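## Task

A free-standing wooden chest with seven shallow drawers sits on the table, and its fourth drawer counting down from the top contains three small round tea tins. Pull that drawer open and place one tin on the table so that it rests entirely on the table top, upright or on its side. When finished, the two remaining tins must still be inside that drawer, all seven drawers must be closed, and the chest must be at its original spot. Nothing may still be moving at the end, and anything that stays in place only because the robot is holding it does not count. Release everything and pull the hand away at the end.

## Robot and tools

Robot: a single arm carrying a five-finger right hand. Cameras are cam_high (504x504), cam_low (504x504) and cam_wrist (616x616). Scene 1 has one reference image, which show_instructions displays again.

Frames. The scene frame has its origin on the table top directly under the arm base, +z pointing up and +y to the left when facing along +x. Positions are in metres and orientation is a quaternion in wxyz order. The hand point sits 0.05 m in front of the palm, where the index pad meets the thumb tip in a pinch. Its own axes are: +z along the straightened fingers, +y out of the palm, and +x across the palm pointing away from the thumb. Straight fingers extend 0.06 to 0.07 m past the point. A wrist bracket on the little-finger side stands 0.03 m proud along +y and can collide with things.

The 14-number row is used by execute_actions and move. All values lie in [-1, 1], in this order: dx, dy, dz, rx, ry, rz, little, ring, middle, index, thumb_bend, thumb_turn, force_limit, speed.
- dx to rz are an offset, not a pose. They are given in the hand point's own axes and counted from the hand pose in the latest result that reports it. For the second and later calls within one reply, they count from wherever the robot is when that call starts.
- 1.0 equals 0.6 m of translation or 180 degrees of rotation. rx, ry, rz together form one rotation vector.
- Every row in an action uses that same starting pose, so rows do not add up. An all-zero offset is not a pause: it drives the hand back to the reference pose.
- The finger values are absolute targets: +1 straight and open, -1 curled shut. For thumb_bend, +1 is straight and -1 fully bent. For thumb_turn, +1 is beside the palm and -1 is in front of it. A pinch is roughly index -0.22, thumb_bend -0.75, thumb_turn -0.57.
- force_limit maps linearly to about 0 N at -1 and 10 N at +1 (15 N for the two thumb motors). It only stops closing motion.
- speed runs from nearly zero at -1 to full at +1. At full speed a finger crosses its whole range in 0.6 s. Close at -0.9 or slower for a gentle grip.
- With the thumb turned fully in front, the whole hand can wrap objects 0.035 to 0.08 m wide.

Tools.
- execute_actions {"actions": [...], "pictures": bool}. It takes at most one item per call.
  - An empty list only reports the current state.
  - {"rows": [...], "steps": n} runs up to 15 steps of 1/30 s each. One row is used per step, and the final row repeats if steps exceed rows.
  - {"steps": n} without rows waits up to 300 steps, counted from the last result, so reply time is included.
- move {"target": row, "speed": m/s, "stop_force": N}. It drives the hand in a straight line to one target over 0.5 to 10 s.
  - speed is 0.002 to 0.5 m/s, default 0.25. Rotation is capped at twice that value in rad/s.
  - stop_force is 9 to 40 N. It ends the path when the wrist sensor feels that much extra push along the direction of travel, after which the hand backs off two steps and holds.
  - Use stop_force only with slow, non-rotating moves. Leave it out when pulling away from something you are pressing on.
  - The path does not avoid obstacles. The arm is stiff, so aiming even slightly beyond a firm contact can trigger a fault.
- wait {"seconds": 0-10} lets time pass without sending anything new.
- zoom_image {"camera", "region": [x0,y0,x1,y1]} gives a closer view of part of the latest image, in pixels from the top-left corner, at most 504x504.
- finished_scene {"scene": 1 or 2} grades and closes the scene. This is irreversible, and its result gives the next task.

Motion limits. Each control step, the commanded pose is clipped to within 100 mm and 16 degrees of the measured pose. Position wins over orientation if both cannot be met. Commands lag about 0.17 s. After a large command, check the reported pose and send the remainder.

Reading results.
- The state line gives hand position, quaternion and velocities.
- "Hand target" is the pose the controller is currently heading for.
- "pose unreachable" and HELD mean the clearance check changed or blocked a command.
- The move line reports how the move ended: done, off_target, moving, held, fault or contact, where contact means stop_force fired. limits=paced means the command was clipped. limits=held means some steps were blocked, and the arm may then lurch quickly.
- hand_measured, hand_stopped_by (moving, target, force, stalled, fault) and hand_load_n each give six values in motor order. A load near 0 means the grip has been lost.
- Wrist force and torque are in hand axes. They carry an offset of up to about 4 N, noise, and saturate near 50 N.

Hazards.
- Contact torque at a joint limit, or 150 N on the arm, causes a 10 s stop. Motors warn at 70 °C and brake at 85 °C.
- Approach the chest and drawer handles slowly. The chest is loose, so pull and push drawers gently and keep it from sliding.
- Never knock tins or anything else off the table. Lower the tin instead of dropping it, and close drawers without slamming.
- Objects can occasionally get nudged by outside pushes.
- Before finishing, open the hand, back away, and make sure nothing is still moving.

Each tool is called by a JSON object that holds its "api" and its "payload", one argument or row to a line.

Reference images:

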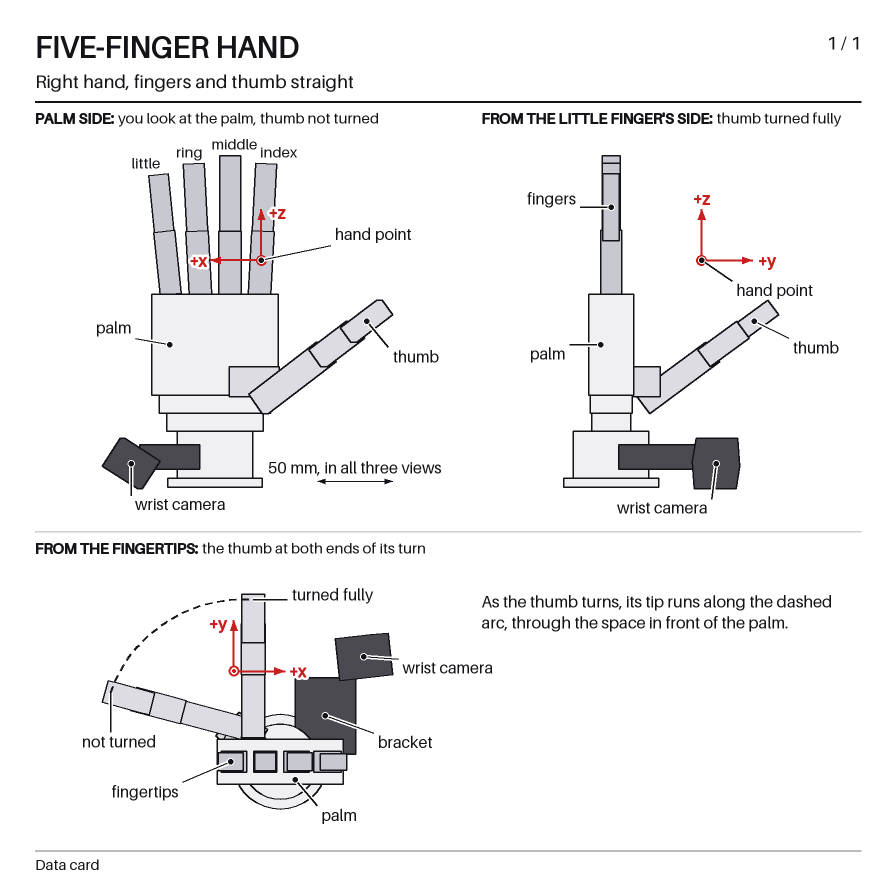

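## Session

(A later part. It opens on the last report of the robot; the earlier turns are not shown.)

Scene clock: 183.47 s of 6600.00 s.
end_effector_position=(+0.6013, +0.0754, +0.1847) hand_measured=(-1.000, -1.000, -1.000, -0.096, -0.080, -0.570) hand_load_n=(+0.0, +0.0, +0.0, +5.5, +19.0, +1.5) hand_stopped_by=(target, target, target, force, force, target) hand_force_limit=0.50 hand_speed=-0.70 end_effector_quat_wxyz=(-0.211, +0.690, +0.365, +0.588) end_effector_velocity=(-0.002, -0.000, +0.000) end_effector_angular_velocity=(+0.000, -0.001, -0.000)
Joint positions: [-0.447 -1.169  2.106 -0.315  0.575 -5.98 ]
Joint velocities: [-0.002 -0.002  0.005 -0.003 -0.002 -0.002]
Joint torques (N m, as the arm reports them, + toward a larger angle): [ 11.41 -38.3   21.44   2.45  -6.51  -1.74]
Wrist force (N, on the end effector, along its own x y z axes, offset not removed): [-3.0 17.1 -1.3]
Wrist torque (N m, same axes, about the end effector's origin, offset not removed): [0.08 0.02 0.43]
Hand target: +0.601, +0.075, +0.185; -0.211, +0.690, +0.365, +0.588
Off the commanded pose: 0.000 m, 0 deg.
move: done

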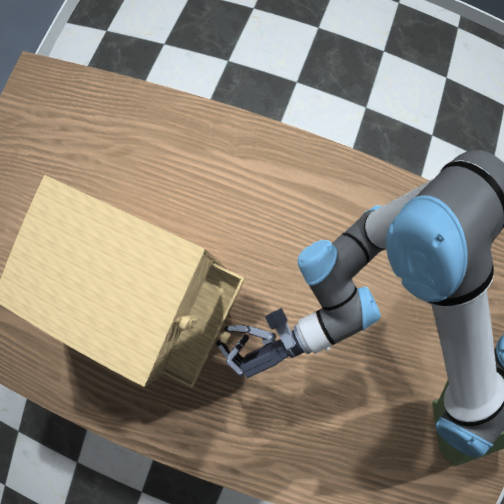

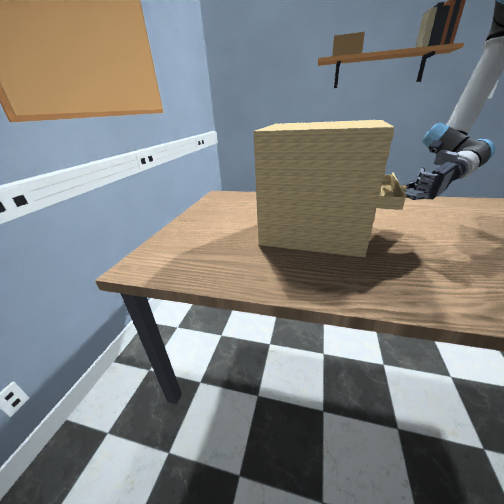

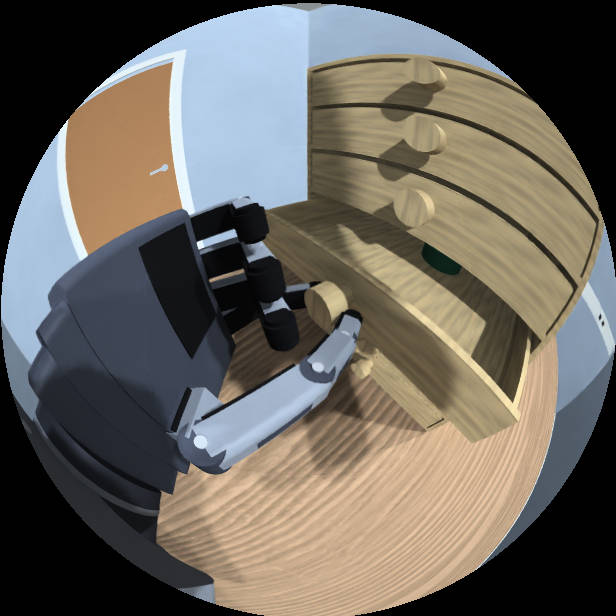

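{"api": "move", "payload": {
  "target": [0,-0.0795,-0.0615,0,0,0,-1,-1,-1,-0.3,-0.6,-0.57,0.5,-0.7],
  "speed": 0.03
}}

Scene clock: 187.47 s of 6600.00 s.
end_effector_position=(+0.5415, +0.0796, +0.1861) hand_measured=(-1.000, -1.000, -1.000, -0.096, -0.082, -0.570) hand_load_n=(+0.0, +0.0, +0.0, +9.0, +12.5, +1.5) hand_stopped_by=(target, target, target, force, force, target) hand_force_limit=0.50 hand_speed=-0.70 end_effector_quat_wxyz=(-0.211, +0.690, +0.365, +0.588) end_effector_velocity=(-0.002, +0.000, +0.000) end_effector_angular_velocity=(-0.000, -0.001, +0.000)
Joint positions: [-0.529 -1.198  2.269 -0.365  0.51  -6.078]
Joint velocities: [-0.004 -0.     0.006 -0.001 -0.004 -0.007]
Joint torques (N m, as the arm reports them, + toward a larger angle): [  3.34 -41.59  18.35  -0.12  -4.36  -1.96]
Wrist force (N, on the end effector, along its own x y z axes, offset not removed): [-0.6 2.7 3.1]
Wrist torque (N m, same axes, about the end effector's origin, offset not removed): [0.30 0.05 0.44]
Hand target: +0.541, +0.080, +0.186; -0.211, +0.690, +0.365, +0.588
Off the commanded pose: 0.000 m, 0 deg.
move: done

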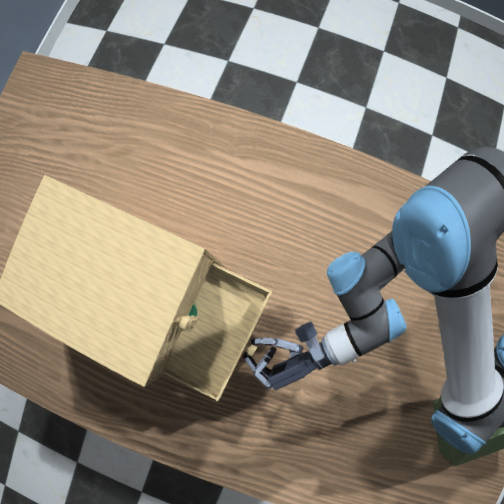

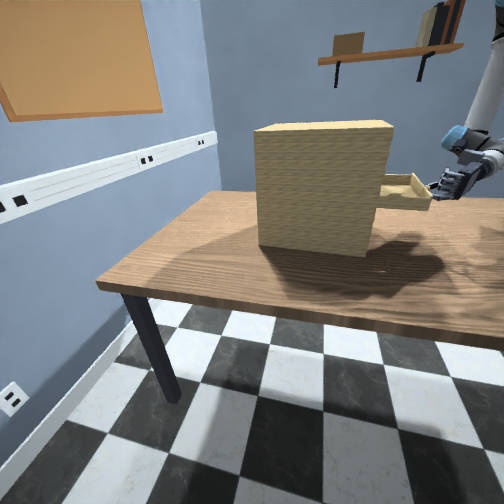

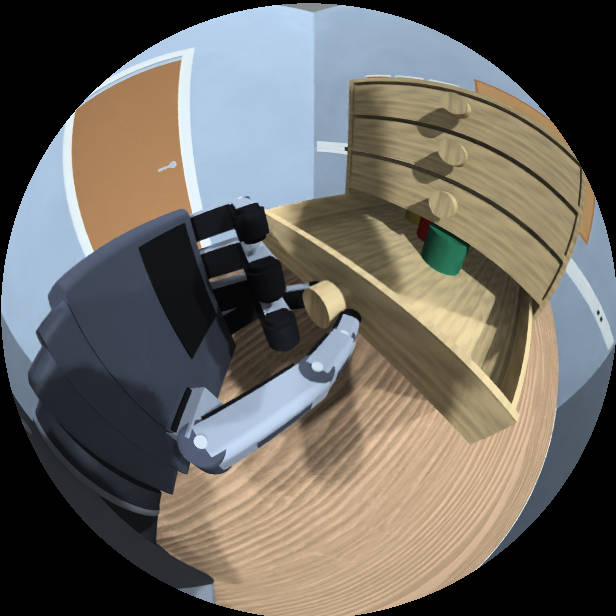

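{"api": "move", "payload": {
  "target": [-0.0017,-0.0817,-0.0585,0,0,0,-1,-1,-1,-0.3,-0.6,-0.57,0.5,-0.7],
  "speed": 0.03,
  "stop_force": 18
}}

Scene clock: 192.17 s of 6600.00 s.
end_effector_position=(+0.4817, +0.0856, +0.1860) hand_measured=(-1.000, -1.000, -1.000, -0.096, -0.082, -0.570) hand_load_n=(+0.0, +0.0, +0.0, +9.5, +12.0, +1.5) hand_stopped_by=(target, target, target, force, force, target) hand_force_limit=0.50 hand_speed=-0.70 end_effector_quat_wxyz=(-0.211, +0.690, +0.365, +0.588) end_effector_velocity=(-0.002, -0.000, -0.000) end_effector_angular_velocity=(-0.000, -0.000, +0.001)
Joint positions: [-0.647 -1.17   2.418 -0.377  0.427 -6.263]
Joint velocities: [-0.006  0.004  0.003  0.005 -0.004 -0.013]
Joint torques (N m, as the arm reports them, + toward a larger angle): [ -0.06 -15.52  21.26   4.45  -4.58  -2.01]
Wrist force (N, on the end effector, along its own x y z axes, offset not removed): [1.8 2.7 2.3]
Wrist torque (N m, same axes, about the end effector's origin, offset not removed): [0.38 -0.28 0.59]
Hand target: +0.482, +0.086, +0.186; -0.211, +0.690, +0.365, +0.588
Off the commanded pose: 0.000 m, 0 deg.
move: done

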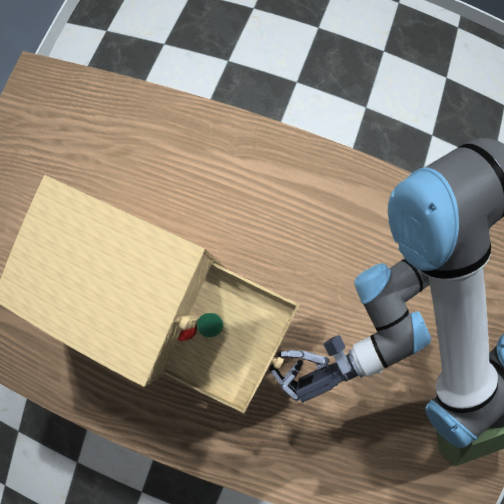

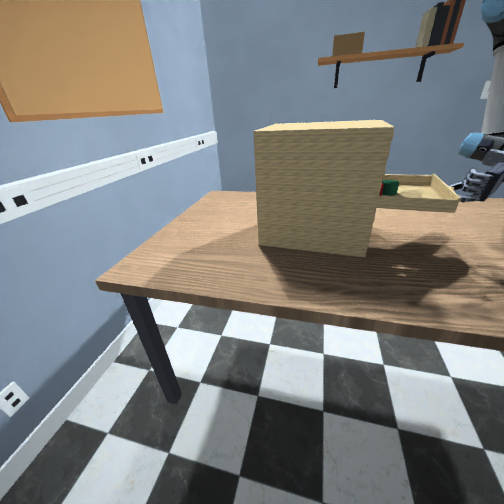

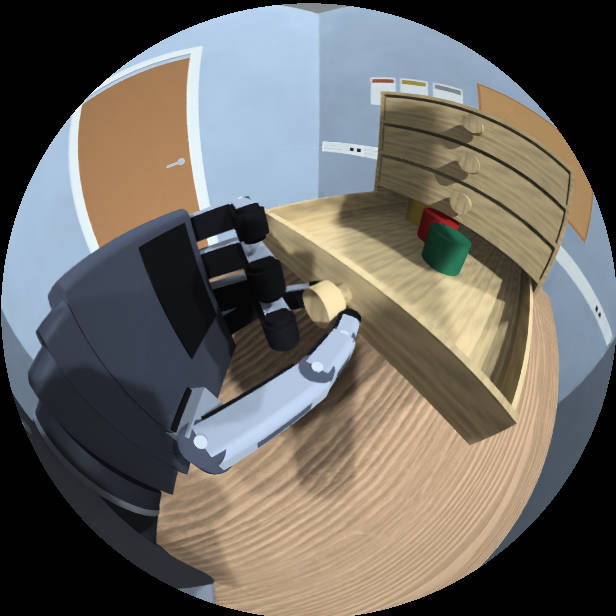

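{"api": "execute_actions", "payload": {
  "actions": [
    {"rows":[[0,0,0,0,0,0,-1,-1,-1,0.5,0.3,-0.57,0.5,0.6]],"steps":8}
  ],
  "pictures": false
}}

{"api": "move", "payload": {
  "target": [0,-0.057,-0.035,-0.08,0,0,-1,-1,-1,0.5,0.3,-0.57,0.5,0.6],
  "speed": 0.08
}}

{"api": "zoom_image", "payload": {
  "camera": "cam_high",
  "region": [150, 250, 330, 430]
}}

Scene clock: 202.07 s of 6600.00 s.
end_effector_position=(+0.4816, +0.0857, +0.1859) hand_measured=(-1.000, -1.000, -1.000, +0.340, +0.184, -0.570) hand_load_n=(+0.0, +0.0, +0.0, +0.5, +0.0, +0.0) hand_stopped_by=(target, target, target, moving, moving, target) hand_force_limit=0.50 hand_speed=0.60 end_effector_quat_wxyz=(-0.211, +0.690, +0.365, +0.588) end_effector_velocity=(+0.001, -0.000, -0.000) end_effector_angular_velocity=(-0.002, -0.002, +0.000)
Joint positions: [-0.647 -1.169  2.419 -0.377  0.427 -6.263]
Joint velocities: [ 0.002 -0.001 -0.002 -0.002  0.002  0.002]
Joint torques (N m, as the arm reports them, + toward a larger angle): [ 25.58 -38.94  -7.6    0.03   0.86   1.73]
Wrist force (N, on the end effector, along its own x y z axes, offset not removed): [2.8 1.4 0.2]
Wrist torque (N m, same axes, about the end effector's origin, offset not removed): [0.12 -0.06 0.48]
Hand target: +0.482, +0.086, +0.186; -0.211, +0.690, +0.365, +0.588
Off the commanded pose: 0.000 m, 0 deg.
Steps of this call (steps 1 to 90: nothing new was sent; then 6.63 s passed at rest; steps 91 to 98: all 8 steps of this action). Readings (end_effector_position | what the end effector reports):
91: (+0.4815, +0.0856, +0.1860) | hand_measured=(-1.000, -1.000, -1.000, -0.096, -0.082, -0.570) hand_load_n=(+0.0, +0.0, +0.0, +9.5, +12.0, +1.5) hand_stopped_by=(target, target, target, moving, moving, target) hand_force_limit=0.50 hand_speed=0.60
92: (+0.4815, +0.0856, +0.1860) | hand_measured=(-1.000, -1.000, -1.000, -0.096, -0.082, -0.570) hand_load_n=(+0.0, +0.0, +0.0, +9.5, +12.0, +1.5) hand_stopped_by=(target, target, target, moving, moving, target) hand_force_limit=0.50 hand_speed=0.60
94: (+0.4815, +0.0856, +0.1860) | hand_measured=(-1.000, -1.000, -1.000, -0.016, -0.040, -0.570) hand_load_n=(+0.0, +0.0, +0.0, +0.5, +0.5, +0.5) hand_stopped_by=(target, target, target, moving, moving, target) hand_force_limit=0.50 hand_speed=0.60
98: the state above

Scene clock: 204.33 s of 6600.00 s.
end_effector_position=(+0.4423, +0.0925, +0.1858) hand_measured=(-1.000, -1.000, -1.000, +0.500, +0.300, -0.570) hand_load_n=(+0.0, +0.0, +0.0, +0.0, +0.0, +0.0) hand_stopped_by=(target, target, target, target, target, target) hand_force_limit=0.50 hand_speed=0.60 end_effector_quat_wxyz=(-0.124, +0.711, +0.289, +0.629) end_effector_velocity=(-0.001, +0.001, -0.001) end_effector_angular_velocity=(+0.000, -0.007, -0.017)
Joint positions: [-0.631 -1.119  2.718 -1.282  0.51  -5.762]
Joint velocities: [ 0.012  0.022  0.013 -0.077  0.018  0.038]
Joint torques (N m, as the arm reports them, + toward a larger angle): [ 24.96 -11.7   24.9   -1.37   1.31   1.57]
Wrist force (N, on the end effector, along its own x y z axes, offset not removed): [1.4 1.1 2.5]
Wrist torque (N m, same axes, about the end effector's origin, offset not removed): [0.02 0.02 0.50]
Hand target: +0.442, +0.093, +0.186; -0.123, +0.711, +0.288, +0.629
Off the commanded pose: 0.000 m, 0 deg.
move: done

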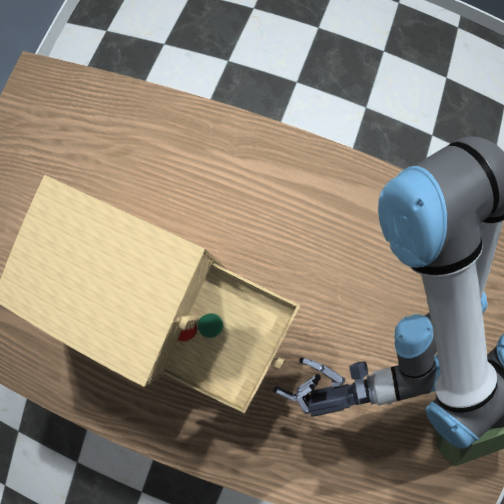

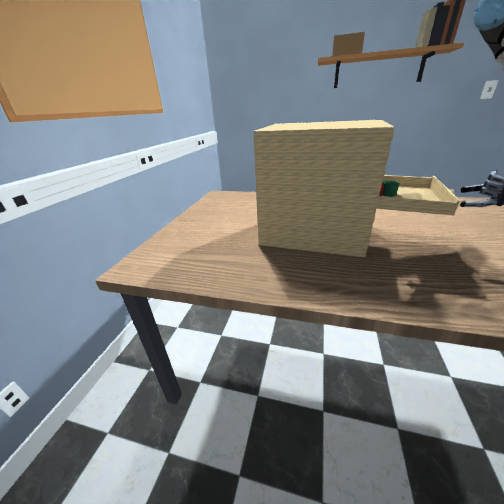

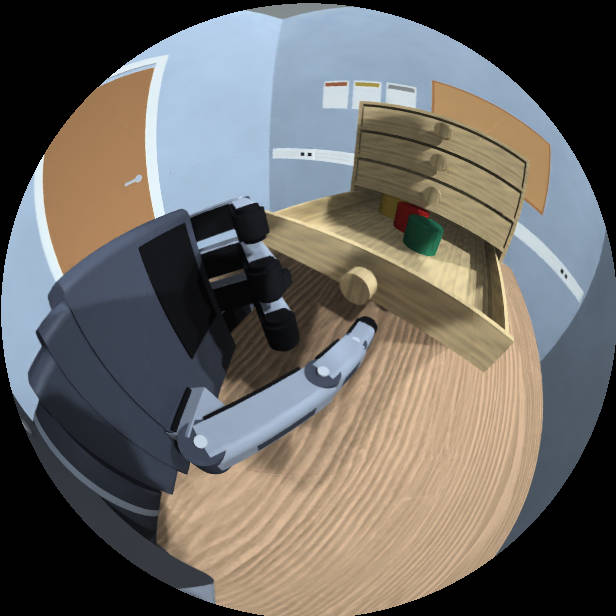

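Region (150, 250, 330, 430) of cam_high's 504x504 image, scaled by 2.800, with more detail than that image has.

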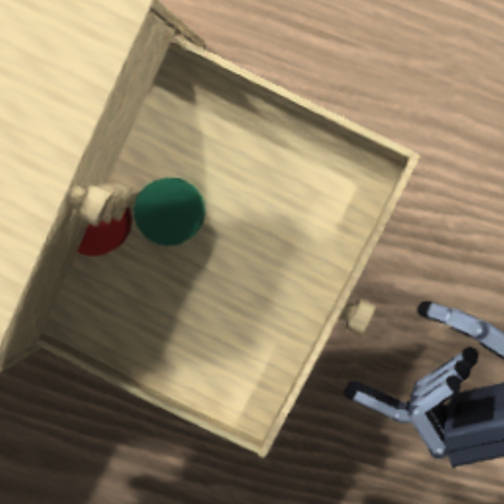

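{"api": "move", "payload": {
  "target": [0.161,0.031,-0.03,0,0,0,-1,-1,-1,0.5,0.3,-0.57,0.5,0.6],
  "speed": 0.2
}}

{"api": "move", "payload": {
  "target": [0.15,0.102,0.04,-0.1486,-0.2037,0.1447,-1,-1,-1,0.5,0.3,-0.57,0.5,0.6],
  "speed": 0.3
}}

{"api": "move", "payload": {
  "target": [0,0,0,0,0,0.5,-1,-1,-1,0.5,0.3,-0.57,0.5,0.6],
  "speed": 0.5
}}

Scene clock: 211.70 s of 6600.00 s.
end_effector_position=(+0.4420, +0.0926, +0.2856) hand_measured=(-1.000, -1.000, -1.000, +0.500, +0.300, -0.570) hand_load_n=(+0.0, +0.0, +0.0, +0.0, +0.0, +0.0) hand_stopped_by=(target, target, target, target, target, target) hand_force_limit=0.50 hand_speed=0.60 end_effector_quat_wxyz=(-0.123, +0.711, +0.289, +0.630) end_effector_velocity=(+0.000, -0.001, +0.003) end_effector_angular_velocity=(-0.004, +0.016, +0.007)
Joint positions: [-0.44  -1.659  2.748 -0.852  0.693 -5.667]
Joint velocities: [ 0.009 -0.028 -0.013  0.064  0.014 -0.013]
Joint torques (N m, as the arm reports them, + toward a larger angle): [ 21.34 -25.61 -14.06   3.04   1.36  -1.79]
Wrist force (N, on the end effector, along its own x y z axes, offset not removed): [1.3 2.8 2.0]
Wrist torque (N m, same axes, about the end effector's origin, offset not removed): [0.32 0.12 0.33]
Hand target: +0.442, +0.093, +0.286; -0.124, +0.711, +0.289, +0.629
Off the commanded pose: 0.000 m, 0 deg.
After step 90, 3.23 s passed at rest.
move: done

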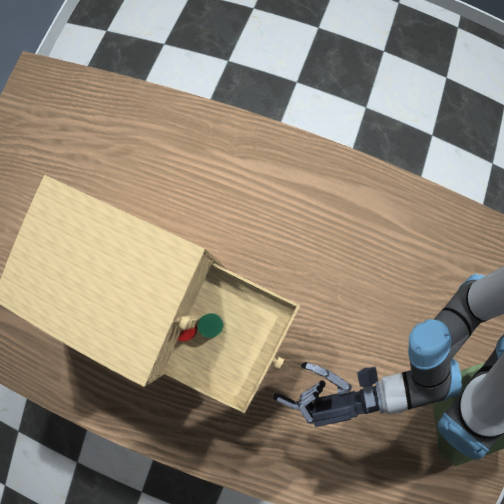

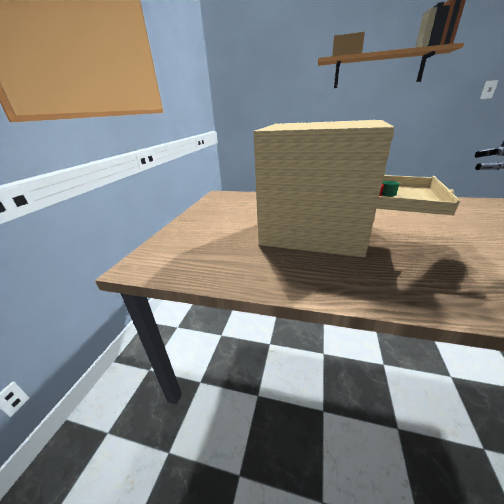

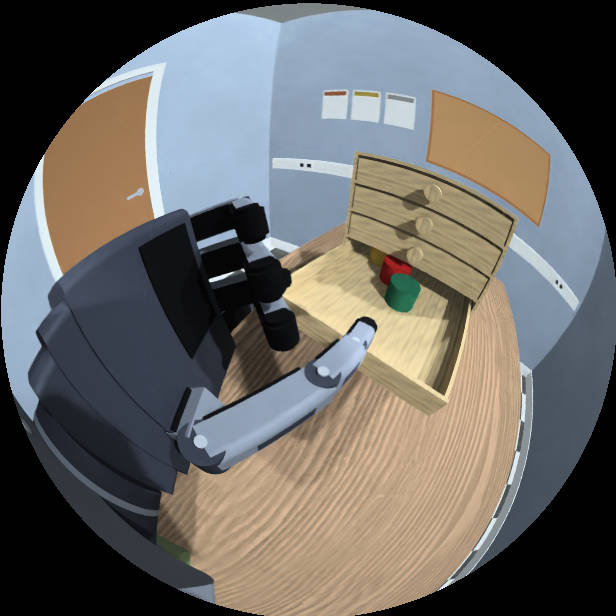

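Scene clock: 213.57 s of 6600.00 s.
end_effector_position=(+0.4918, +0.0815, +0.3701) hand_measured=(-1.000, -1.000, -1.000, +0.500, +0.300, -0.570) hand_load_n=(+0.0, +0.0, +0.0, +0.0, +0.0, +0.0) hand_stopped_by=(target, target, target, target, target, target) hand_force_limit=0.50 hand_speed=0.60 end_effector_quat_wxyz=(-0.018, +0.900, +0.043, +0.434) end_effector_velocity=(+0.001, -0.000, +0.001) end_effector_angular_velocity=(+0.001, -0.001, -0.001)
Joint positions: [ 0.479 -1.51   2.056 -0.127  2.21  -4.987]
Joint velocities: [-0.001 -0.001 -0.001  0.    -0.     0.   ]
Joint torques (N m, as the arm reports them, + toward a larger angle): [ -0.3  -29.79  -8.8   -2.26  -2.9   -1.74]
Wrist force (N, on the end effector, along its own x y z axes, offset not removed): [2.0 0.6 -1.5]
Wrist torque (N m, same axes, about the end effector's origin, offset not removed): [0.26 -0.10 0.47]
Hand target: +0.492, +0.081, +0.370; -0.018, +0.900, +0.043, +0.434
Off the commanded pose: 0.013 m, 8 deg.
move: held; limits=held; held on 9 of 56 steps, including the last
pose unreachable: on one or more control steps of this call an arm could not follow its commanded pose, so it was not sent that pose on those steps. On the call's last step it was still not sent that pose. It may still have moved: this result reports where it is.
cause: the commanded pose would bring two parts of the arm too close to each other (joints 4 (wrist 1) to 6 (wrist 3) lie between them).

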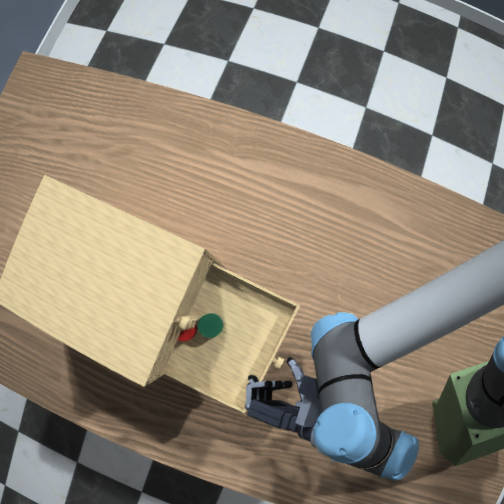

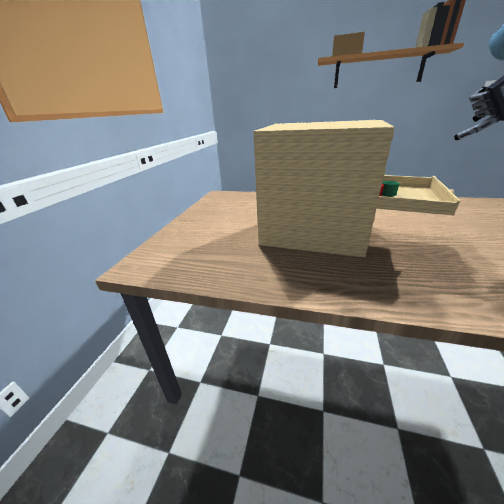

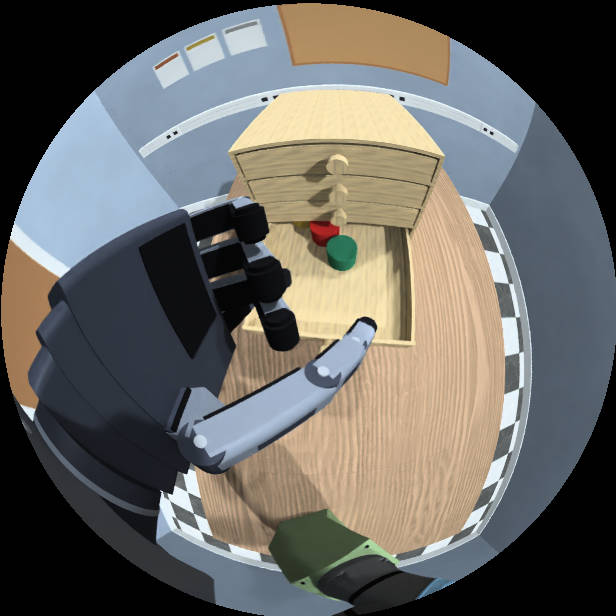

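Scene clock: 220.37 s of 6600.00 s.
end_effector_position=(+0.4919, +0.0815, +0.3705) hand_measured=(-1.000, -1.000, -1.000, +0.500, +0.300, -0.570) hand_load_n=(+0.0, +0.0, +0.0, +0.0, +0.0, +0.0) hand_stopped_by=(target, target, target, target, target, target) hand_force_limit=0.50 hand_speed=0.60 end_effector_quat_wxyz=(-0.283, +0.724, -0.528, +0.342) end_effector_velocity=(+0.001, -0.000, +0.001) end_effector_angular_velocity=(+0.163, +0.022, -0.117)
Joint positions: [ 0.32  -1.674  2.041 -0.019  2.078 -3.731]
Joint velocities: [-0.045 -0.029  0.005  0.03  -0.043  0.191]
Joint torques (N m, as the arm reports them, + toward a larger angle): [ -1.98 -27.65  -2.07   1.99  -2.94   2.35]
Wrist force (N, on the end effector, along its own x y z axes, offset not removed): [0.3 0.7 2.5]
Wrist torque (N m, same axes, about the end effector's origin, offset not removed): [-0.03 0.09 0.38]
Hand target: +0.492, +0.082, +0.370; -0.288, +0.716, -0.539, +0.337
Off the commanded pose: 0.000 m, 13 deg.
move: moving (no rest 5 s after the path's end); limits=paced

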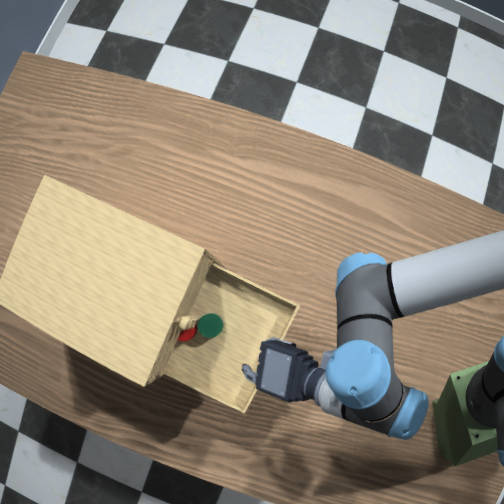

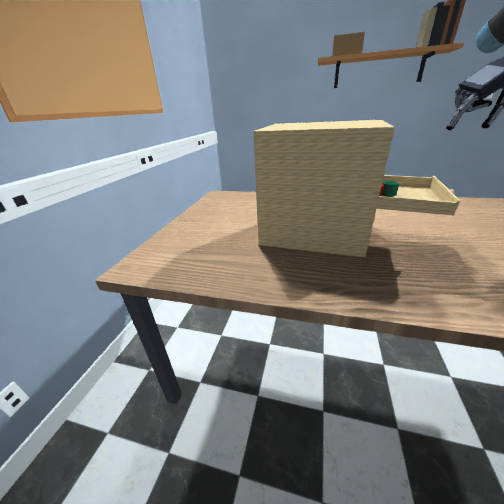

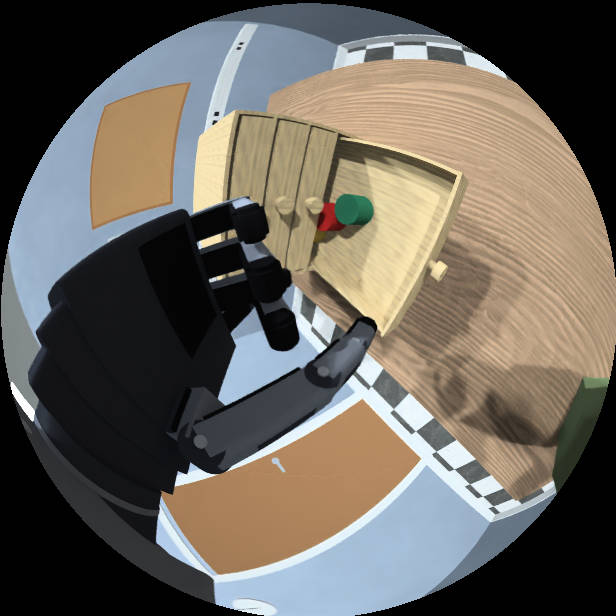

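{"api": "execute_actions", "payload": {
  "actions": [],
  "pictures": false
}}

Scene clock: 235.53 s of 6600.00 s.
end_effector_position=(+0.4917, +0.0815, +0.3701) hand_measured=(-1.000, -1.000, -1.000, +0.500, +0.300, -0.570) hand_load_n=(+0.0, +0.0, +0.0, +0.0, +0.0, +0.0) hand_stopped_by=(target, target, target, target, target, target) hand_force_limit=0.50 hand_speed=0.60 end_effector_quat_wxyz=(-0.319, +0.667, -0.606, +0.294) end_effector_velocity=(+0.000, -0.000, +0.000) end_effector_angular_velocity=(-0.000, -0.000, -0.000)
Joint positions: [ 0.258 -1.707  2.048  0.027  2.007 -3.515]
Joint velocities: [-0.     0.    -0.001  0.     0.    -0.   ]
Joint torques (N m, as the arm reports them, + toward a larger angle): [ -2.93 -28.54  -1.92   2.04  -3.01   1.74]
Wrist force (N, on the end effector, along its own x y z axes, offset not removed): [-0.5 2.3 1.3]
Wrist torque (N m, same axes, about the end effector's origin, offset not removed): [0.31 0.33 0.41]
Hand target: +0.492, +0.081, +0.370; -0.319, +0.667, -0.606, +0.294
Off the commanded pose: 0.000 m, 0 deg.
Steps of this call (steps 1 to 90: nothing new was sent; then 12.17 s passed at rest). Readings (end_effector_position | what the end effector reports):
1: (+0.4919, +0.0815, +0.3705) | hand_measured=(-1.000, -1.000, -1.000, +0.500, +0.300, -0.570) hand_load_n=(+0.0, +0.0, +0.0, +0.0, +0.0, +0.0) hand_stopped_by=(target, target, target, target, target, target) hand_force_limit=0.50 hand_speed=0.60
2: (+0.4919, +0.0815, +0.3705) | hand_measured=(-1.000, -1.000, -1.000, +0.500, +0.300, -0.570) hand_load_n=(+0.0, +0.0, +0.0, +0.0, +0.0, +0.0) hand_stopped_by=(target, target, target, target, target, target) hand_force_limit=0.50 hand_speed=0.60
4: (+0.4919, +0.0815, +0.3705) | hand_measured=(-1.000, -1.000, -1.000, +0.500, +0.300, -0.570) hand_load_n=(+0.0, +0.0, +0.0, +0.0, +0.0, +0.0) hand_stopped_by=(target, target, target, target, target, target) hand_force_limit=0.50 hand_speed=0.60
8: (+0.4919, +0.0815, +0.3704) | hand_measured=(-1.000, -1.000, -1.000, +0.500, +0.300, -0.570) hand_load_n=(+0.0, +0.0, +0.0, +0.0, +0.0, +0.0) hand_stopped_by=(target, target, target, target, target, target) hand_force_limit=0.50 hand_speed=0.60
90: the state above

{"api": "move", "payload": {
  "target": [0.09,0.025,0.157,-0.157,0.016,0.082,-1,-1,-1,1,0.3,1,0.5,0.6],
  "speed": 0.15
}}

Scene clock: 240.00 s of 6600.00 s.
end_effector_position=(+0.5606, +0.0334, +0.3003) hand_measured=(-1.000, -1.000, -1.000, +1.000, +0.300, +1.000) hand_load_n=(+0.0, +0.0, +0.0, +0.0, +0.0, +0.0) hand_stopped_by=(target, target, target, target, target, target) hand_force_limit=0.50 hand_speed=0.60 end_effector_quat_wxyz=(+0.168, -0.634, +0.746, -0.112) end_effector_velocity=(+0.002, -0.001, -0.001) end_effector_angular_velocity=(+0.003, +0.014, -0.004)
Joint positions: [ 0.033 -1.336  1.572  0.592  1.968 -3.184]
Joint velocities: [-0.005  0.011 -0.015  0.017 -0.001  0.008]
Joint torques (N m, as the arm reports them, + toward a larger angle): [  5.27 -19.88 -31.01   3.54  -2.96   1.97]
Wrist force (N, on the end effector, along its own x y z axes, offset not removed): [1.3 0.5 1.3]
Wrist torque (N m, same axes, about the end effector's origin, offset not removed): [0.00 0.05 0.35]
Hand target: +0.561, +0.033, +0.300; +0.167, -0.634, +0.747, -0.111
Off the commanded pose: 0.000 m, 0 deg.
move: done

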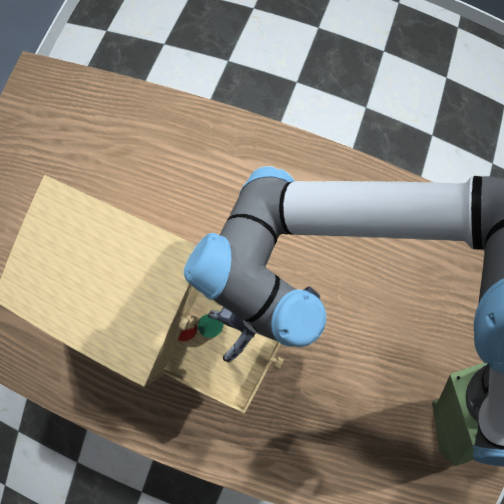

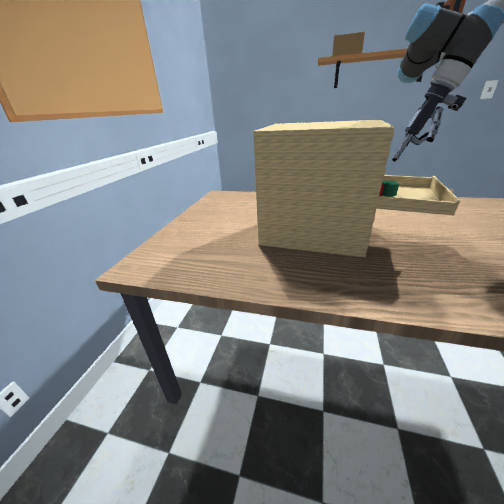

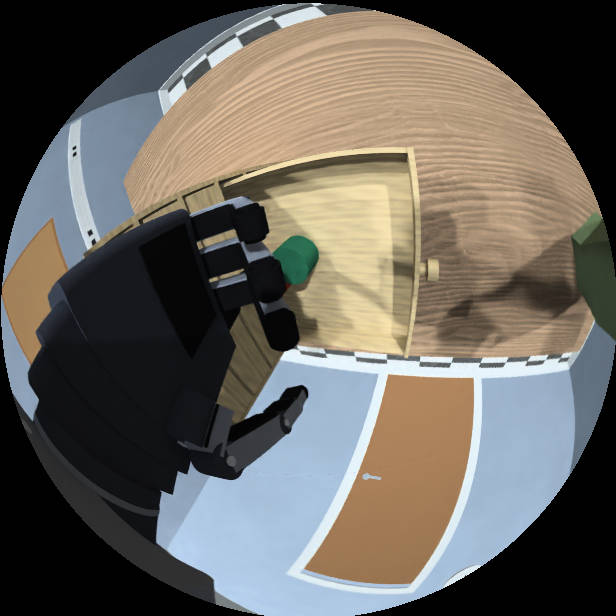

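{"api": "zoom_image", "payload": {
  "camera": "cam_wrist",
  "region": [220, 140, 450, 370]
}}

{"api": "zoom_image", "payload": {
  "camera": "cam_low",
  "region": [360, 100, 480, 220]
}}

Region (220, 140, 450, 370) of cam_wrist's 616x616 image, scaled by 2.191, with more detail than that image has.

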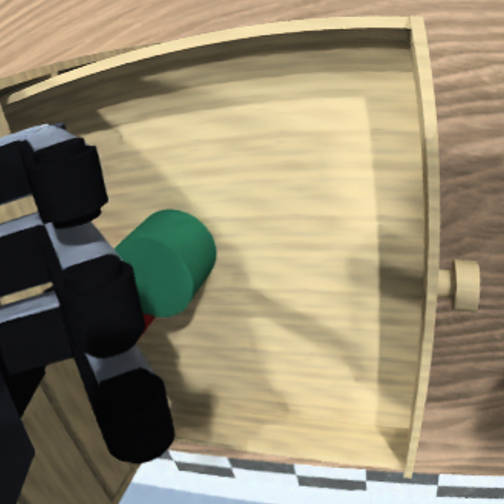

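Region (360, 100, 480, 220) of cam_low's 504x504 image, scaled by 4.200, with more detail than that image has.

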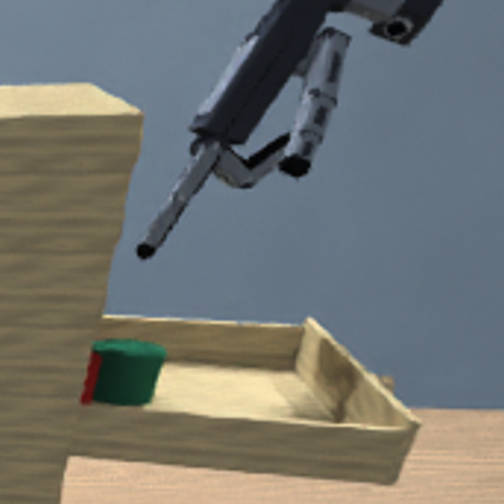

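{"api": "move", "payload": {
  "target": [0.007,-0.001,0.081,0,0,0,-1,-1,-1,1,0.3,1,0.5,0.6],
  "speed": 0.08
}}

{"api": "zoom_image", "payload": {
  "camera": "cam_low",
  "region": [360, 100, 480, 220]
}}

{"api": "zoom_image", "payload": {
  "camera": "cam_high",
  "region": [150, 250, 300, 400]
}}

Scene clock: 248.77 s of 6600.00 s.
end_effector_position=(+0.5795, +0.0315, +0.2557) hand_measured=(-1.000, -1.000, -1.000, +1.000, +0.300, +1.000) hand_load_n=(+0.0, +0.0, +0.0, +0.0, +0.0, +0.0) hand_stopped_by=(target, target, target, target, target, target) hand_force_limit=0.50 hand_speed=0.60 end_effector_quat_wxyz=(+0.168, -0.634, +0.746, -0.112) end_effector_velocity=(+0.000, +0.000, -0.003) end_effector_angular_velocity=(+0.000, +0.002, +0.001)
Joint positions: [-0.019 -1.267  1.562  0.518  1.933 -3.224]
Joint velocities: [-0.003  0.004  0.001 -0.004 -0.002 -0.002]
Joint torques (N m, as the arm reports them, + toward a larger angle): [  7.57 -22.02 -28.9   -0.58  -2.73  -1.91]
Wrist force (N, on the end effector, along its own x y z axes, offset not removed): [3.5 1.4 0.1]
Wrist torque (N m, same axes, about the end effector's origin, offset not removed): [0.04 -0.25 0.49]
Hand target: +0.580, +0.031, +0.255; +0.168, -0.634, +0.746, -0.112
Off the commanded pose: 0.000 m, 0 deg.
After step 90, 4.70 s passed at rest.
move: done

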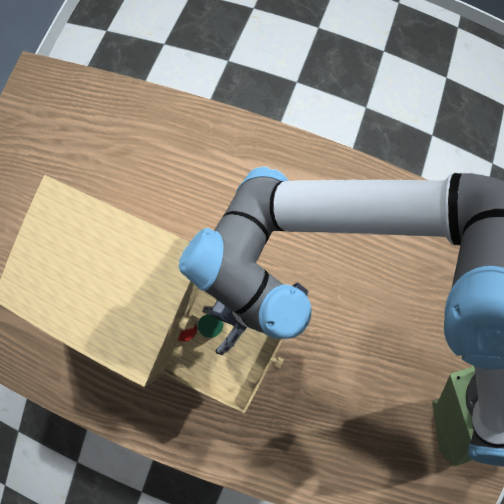

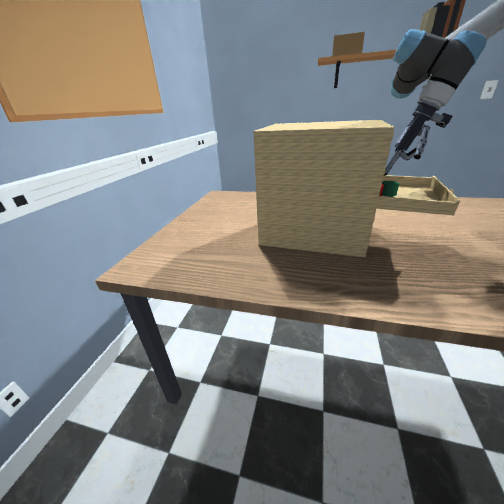

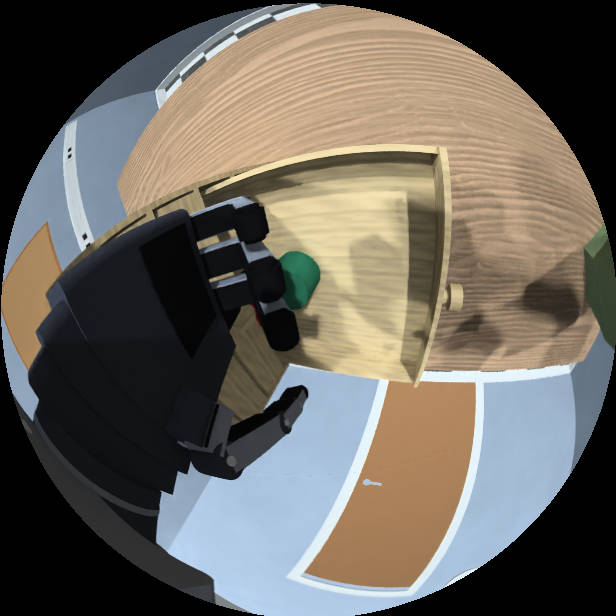

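Region (360, 100, 480, 220) of cam_low's 504x504 image, scaled by 4.200, with more detail than that image has.

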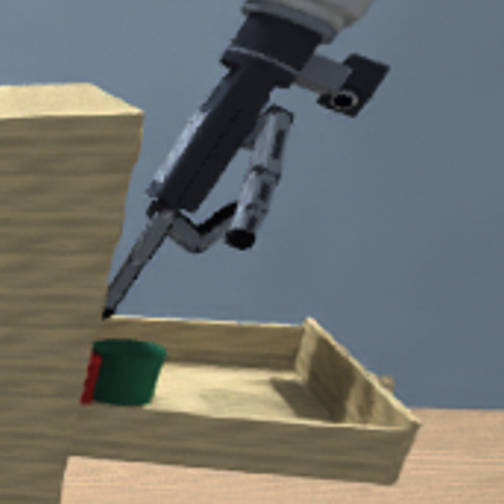

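Region (150, 250, 300, 400) of cam_high's 504x504 image, scaled by 3.360, with more detail than that image has.

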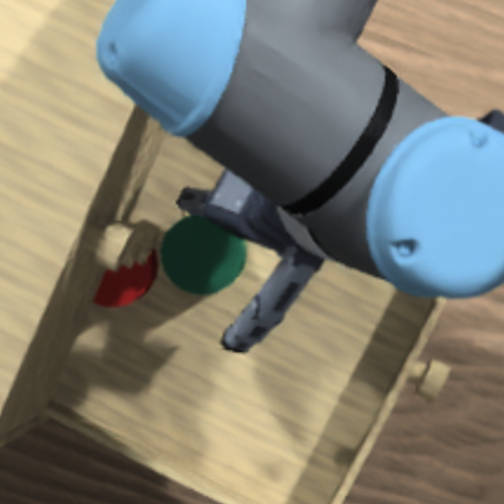

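{"api": "move", "payload": {
  "target": [0.018,0.008,0.0455,0,0,0,-1,-1,-1,1,0.3,1,0.5,0.6],
  "speed": 0.03,
  "stop_force": 9
}}

{"api": "zoom_image", "payload": {
  "camera": "cam_low",
  "region": [360, 100, 480, 220]
}}

{"api": "zoom_image", "payload": {
  "camera": "cam_high",
  "region": [150, 250, 300, 400]
}}

Scene clock: 252.80 s of 6600.00 s.
end_effector_position=(+0.5843, +0.0230, +0.2279) hand_measured=(-1.000, -1.000, -1.000, +1.000, +0.300, +1.000) hand_load_n=(+0.0, +0.0, +0.0, +0.0, +0.0, +0.0) hand_stopped_by=(target, target, target, target, target, target) hand_force_limit=0.50 hand_speed=0.60 end_effector_quat_wxyz=(+0.168, -0.634, +0.746, -0.112) end_effector_velocity=(+0.000, -0.000, -0.002) end_effector_angular_velocity=(+0.000, -0.001, +0.002)
Joint positions: [-0.064 -1.242  1.574  0.469  1.901 -3.259]
Joint velocities: [-0.003  0.002  0.001 -0.004 -0.003 -0.004]
Joint torques (N m, as the arm reports them, + toward a larger angle): [  6.9  -22.63   0.24  -0.57  -2.8   -1.76]
Wrist force (N, on the end effector, along its own x y z axes, offset not removed): [0.7 1.8 1.4]
Wrist torque (N m, same axes, about the end effector's origin, offset not removed): [0.16 0.28 0.29]
Hand target: +0.584, +0.023, +0.228; +0.168, -0.634, +0.746, -0.112
Off the commanded pose: 0.000 m, 0 deg.
move: done

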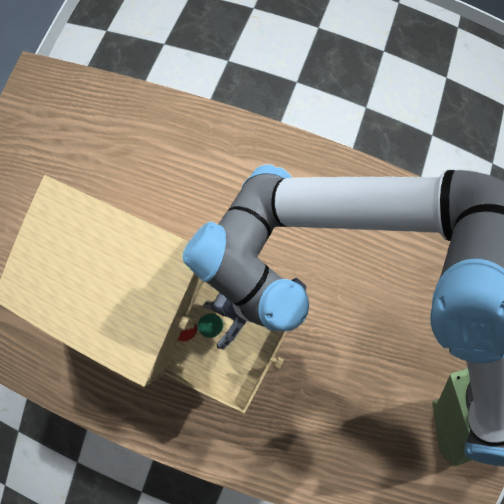

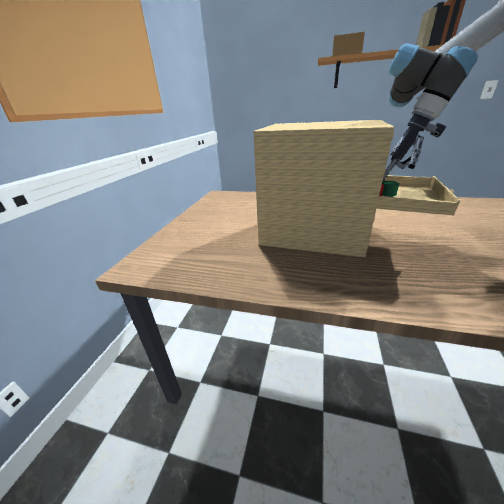

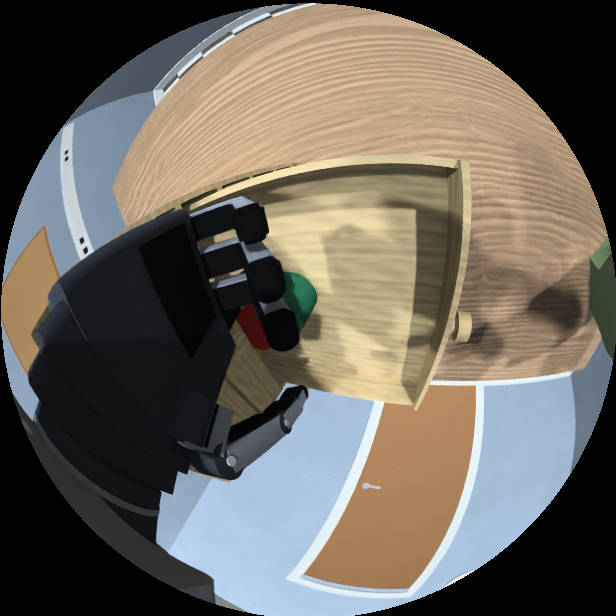

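Region (360, 100, 480, 220) of cam_low's 504x504 image, scaled by 4.200, with more detail than that image has.

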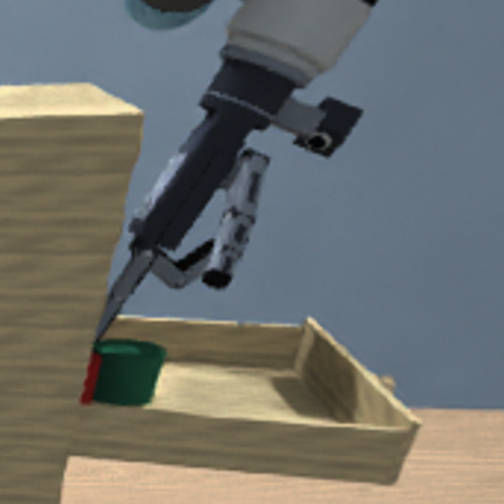

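Region (150, 250, 300, 400) of cam_high's 504x504 image, scaled by 3.360, with more detail than that image has.

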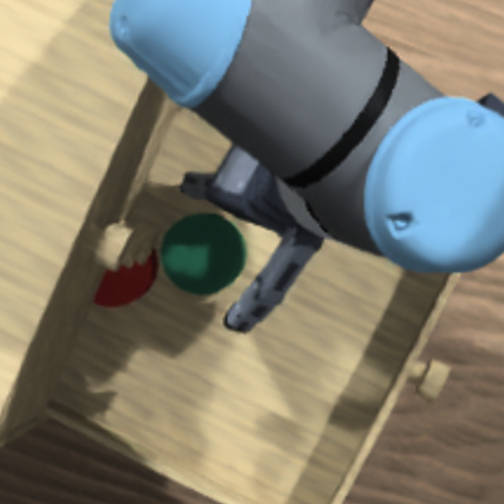

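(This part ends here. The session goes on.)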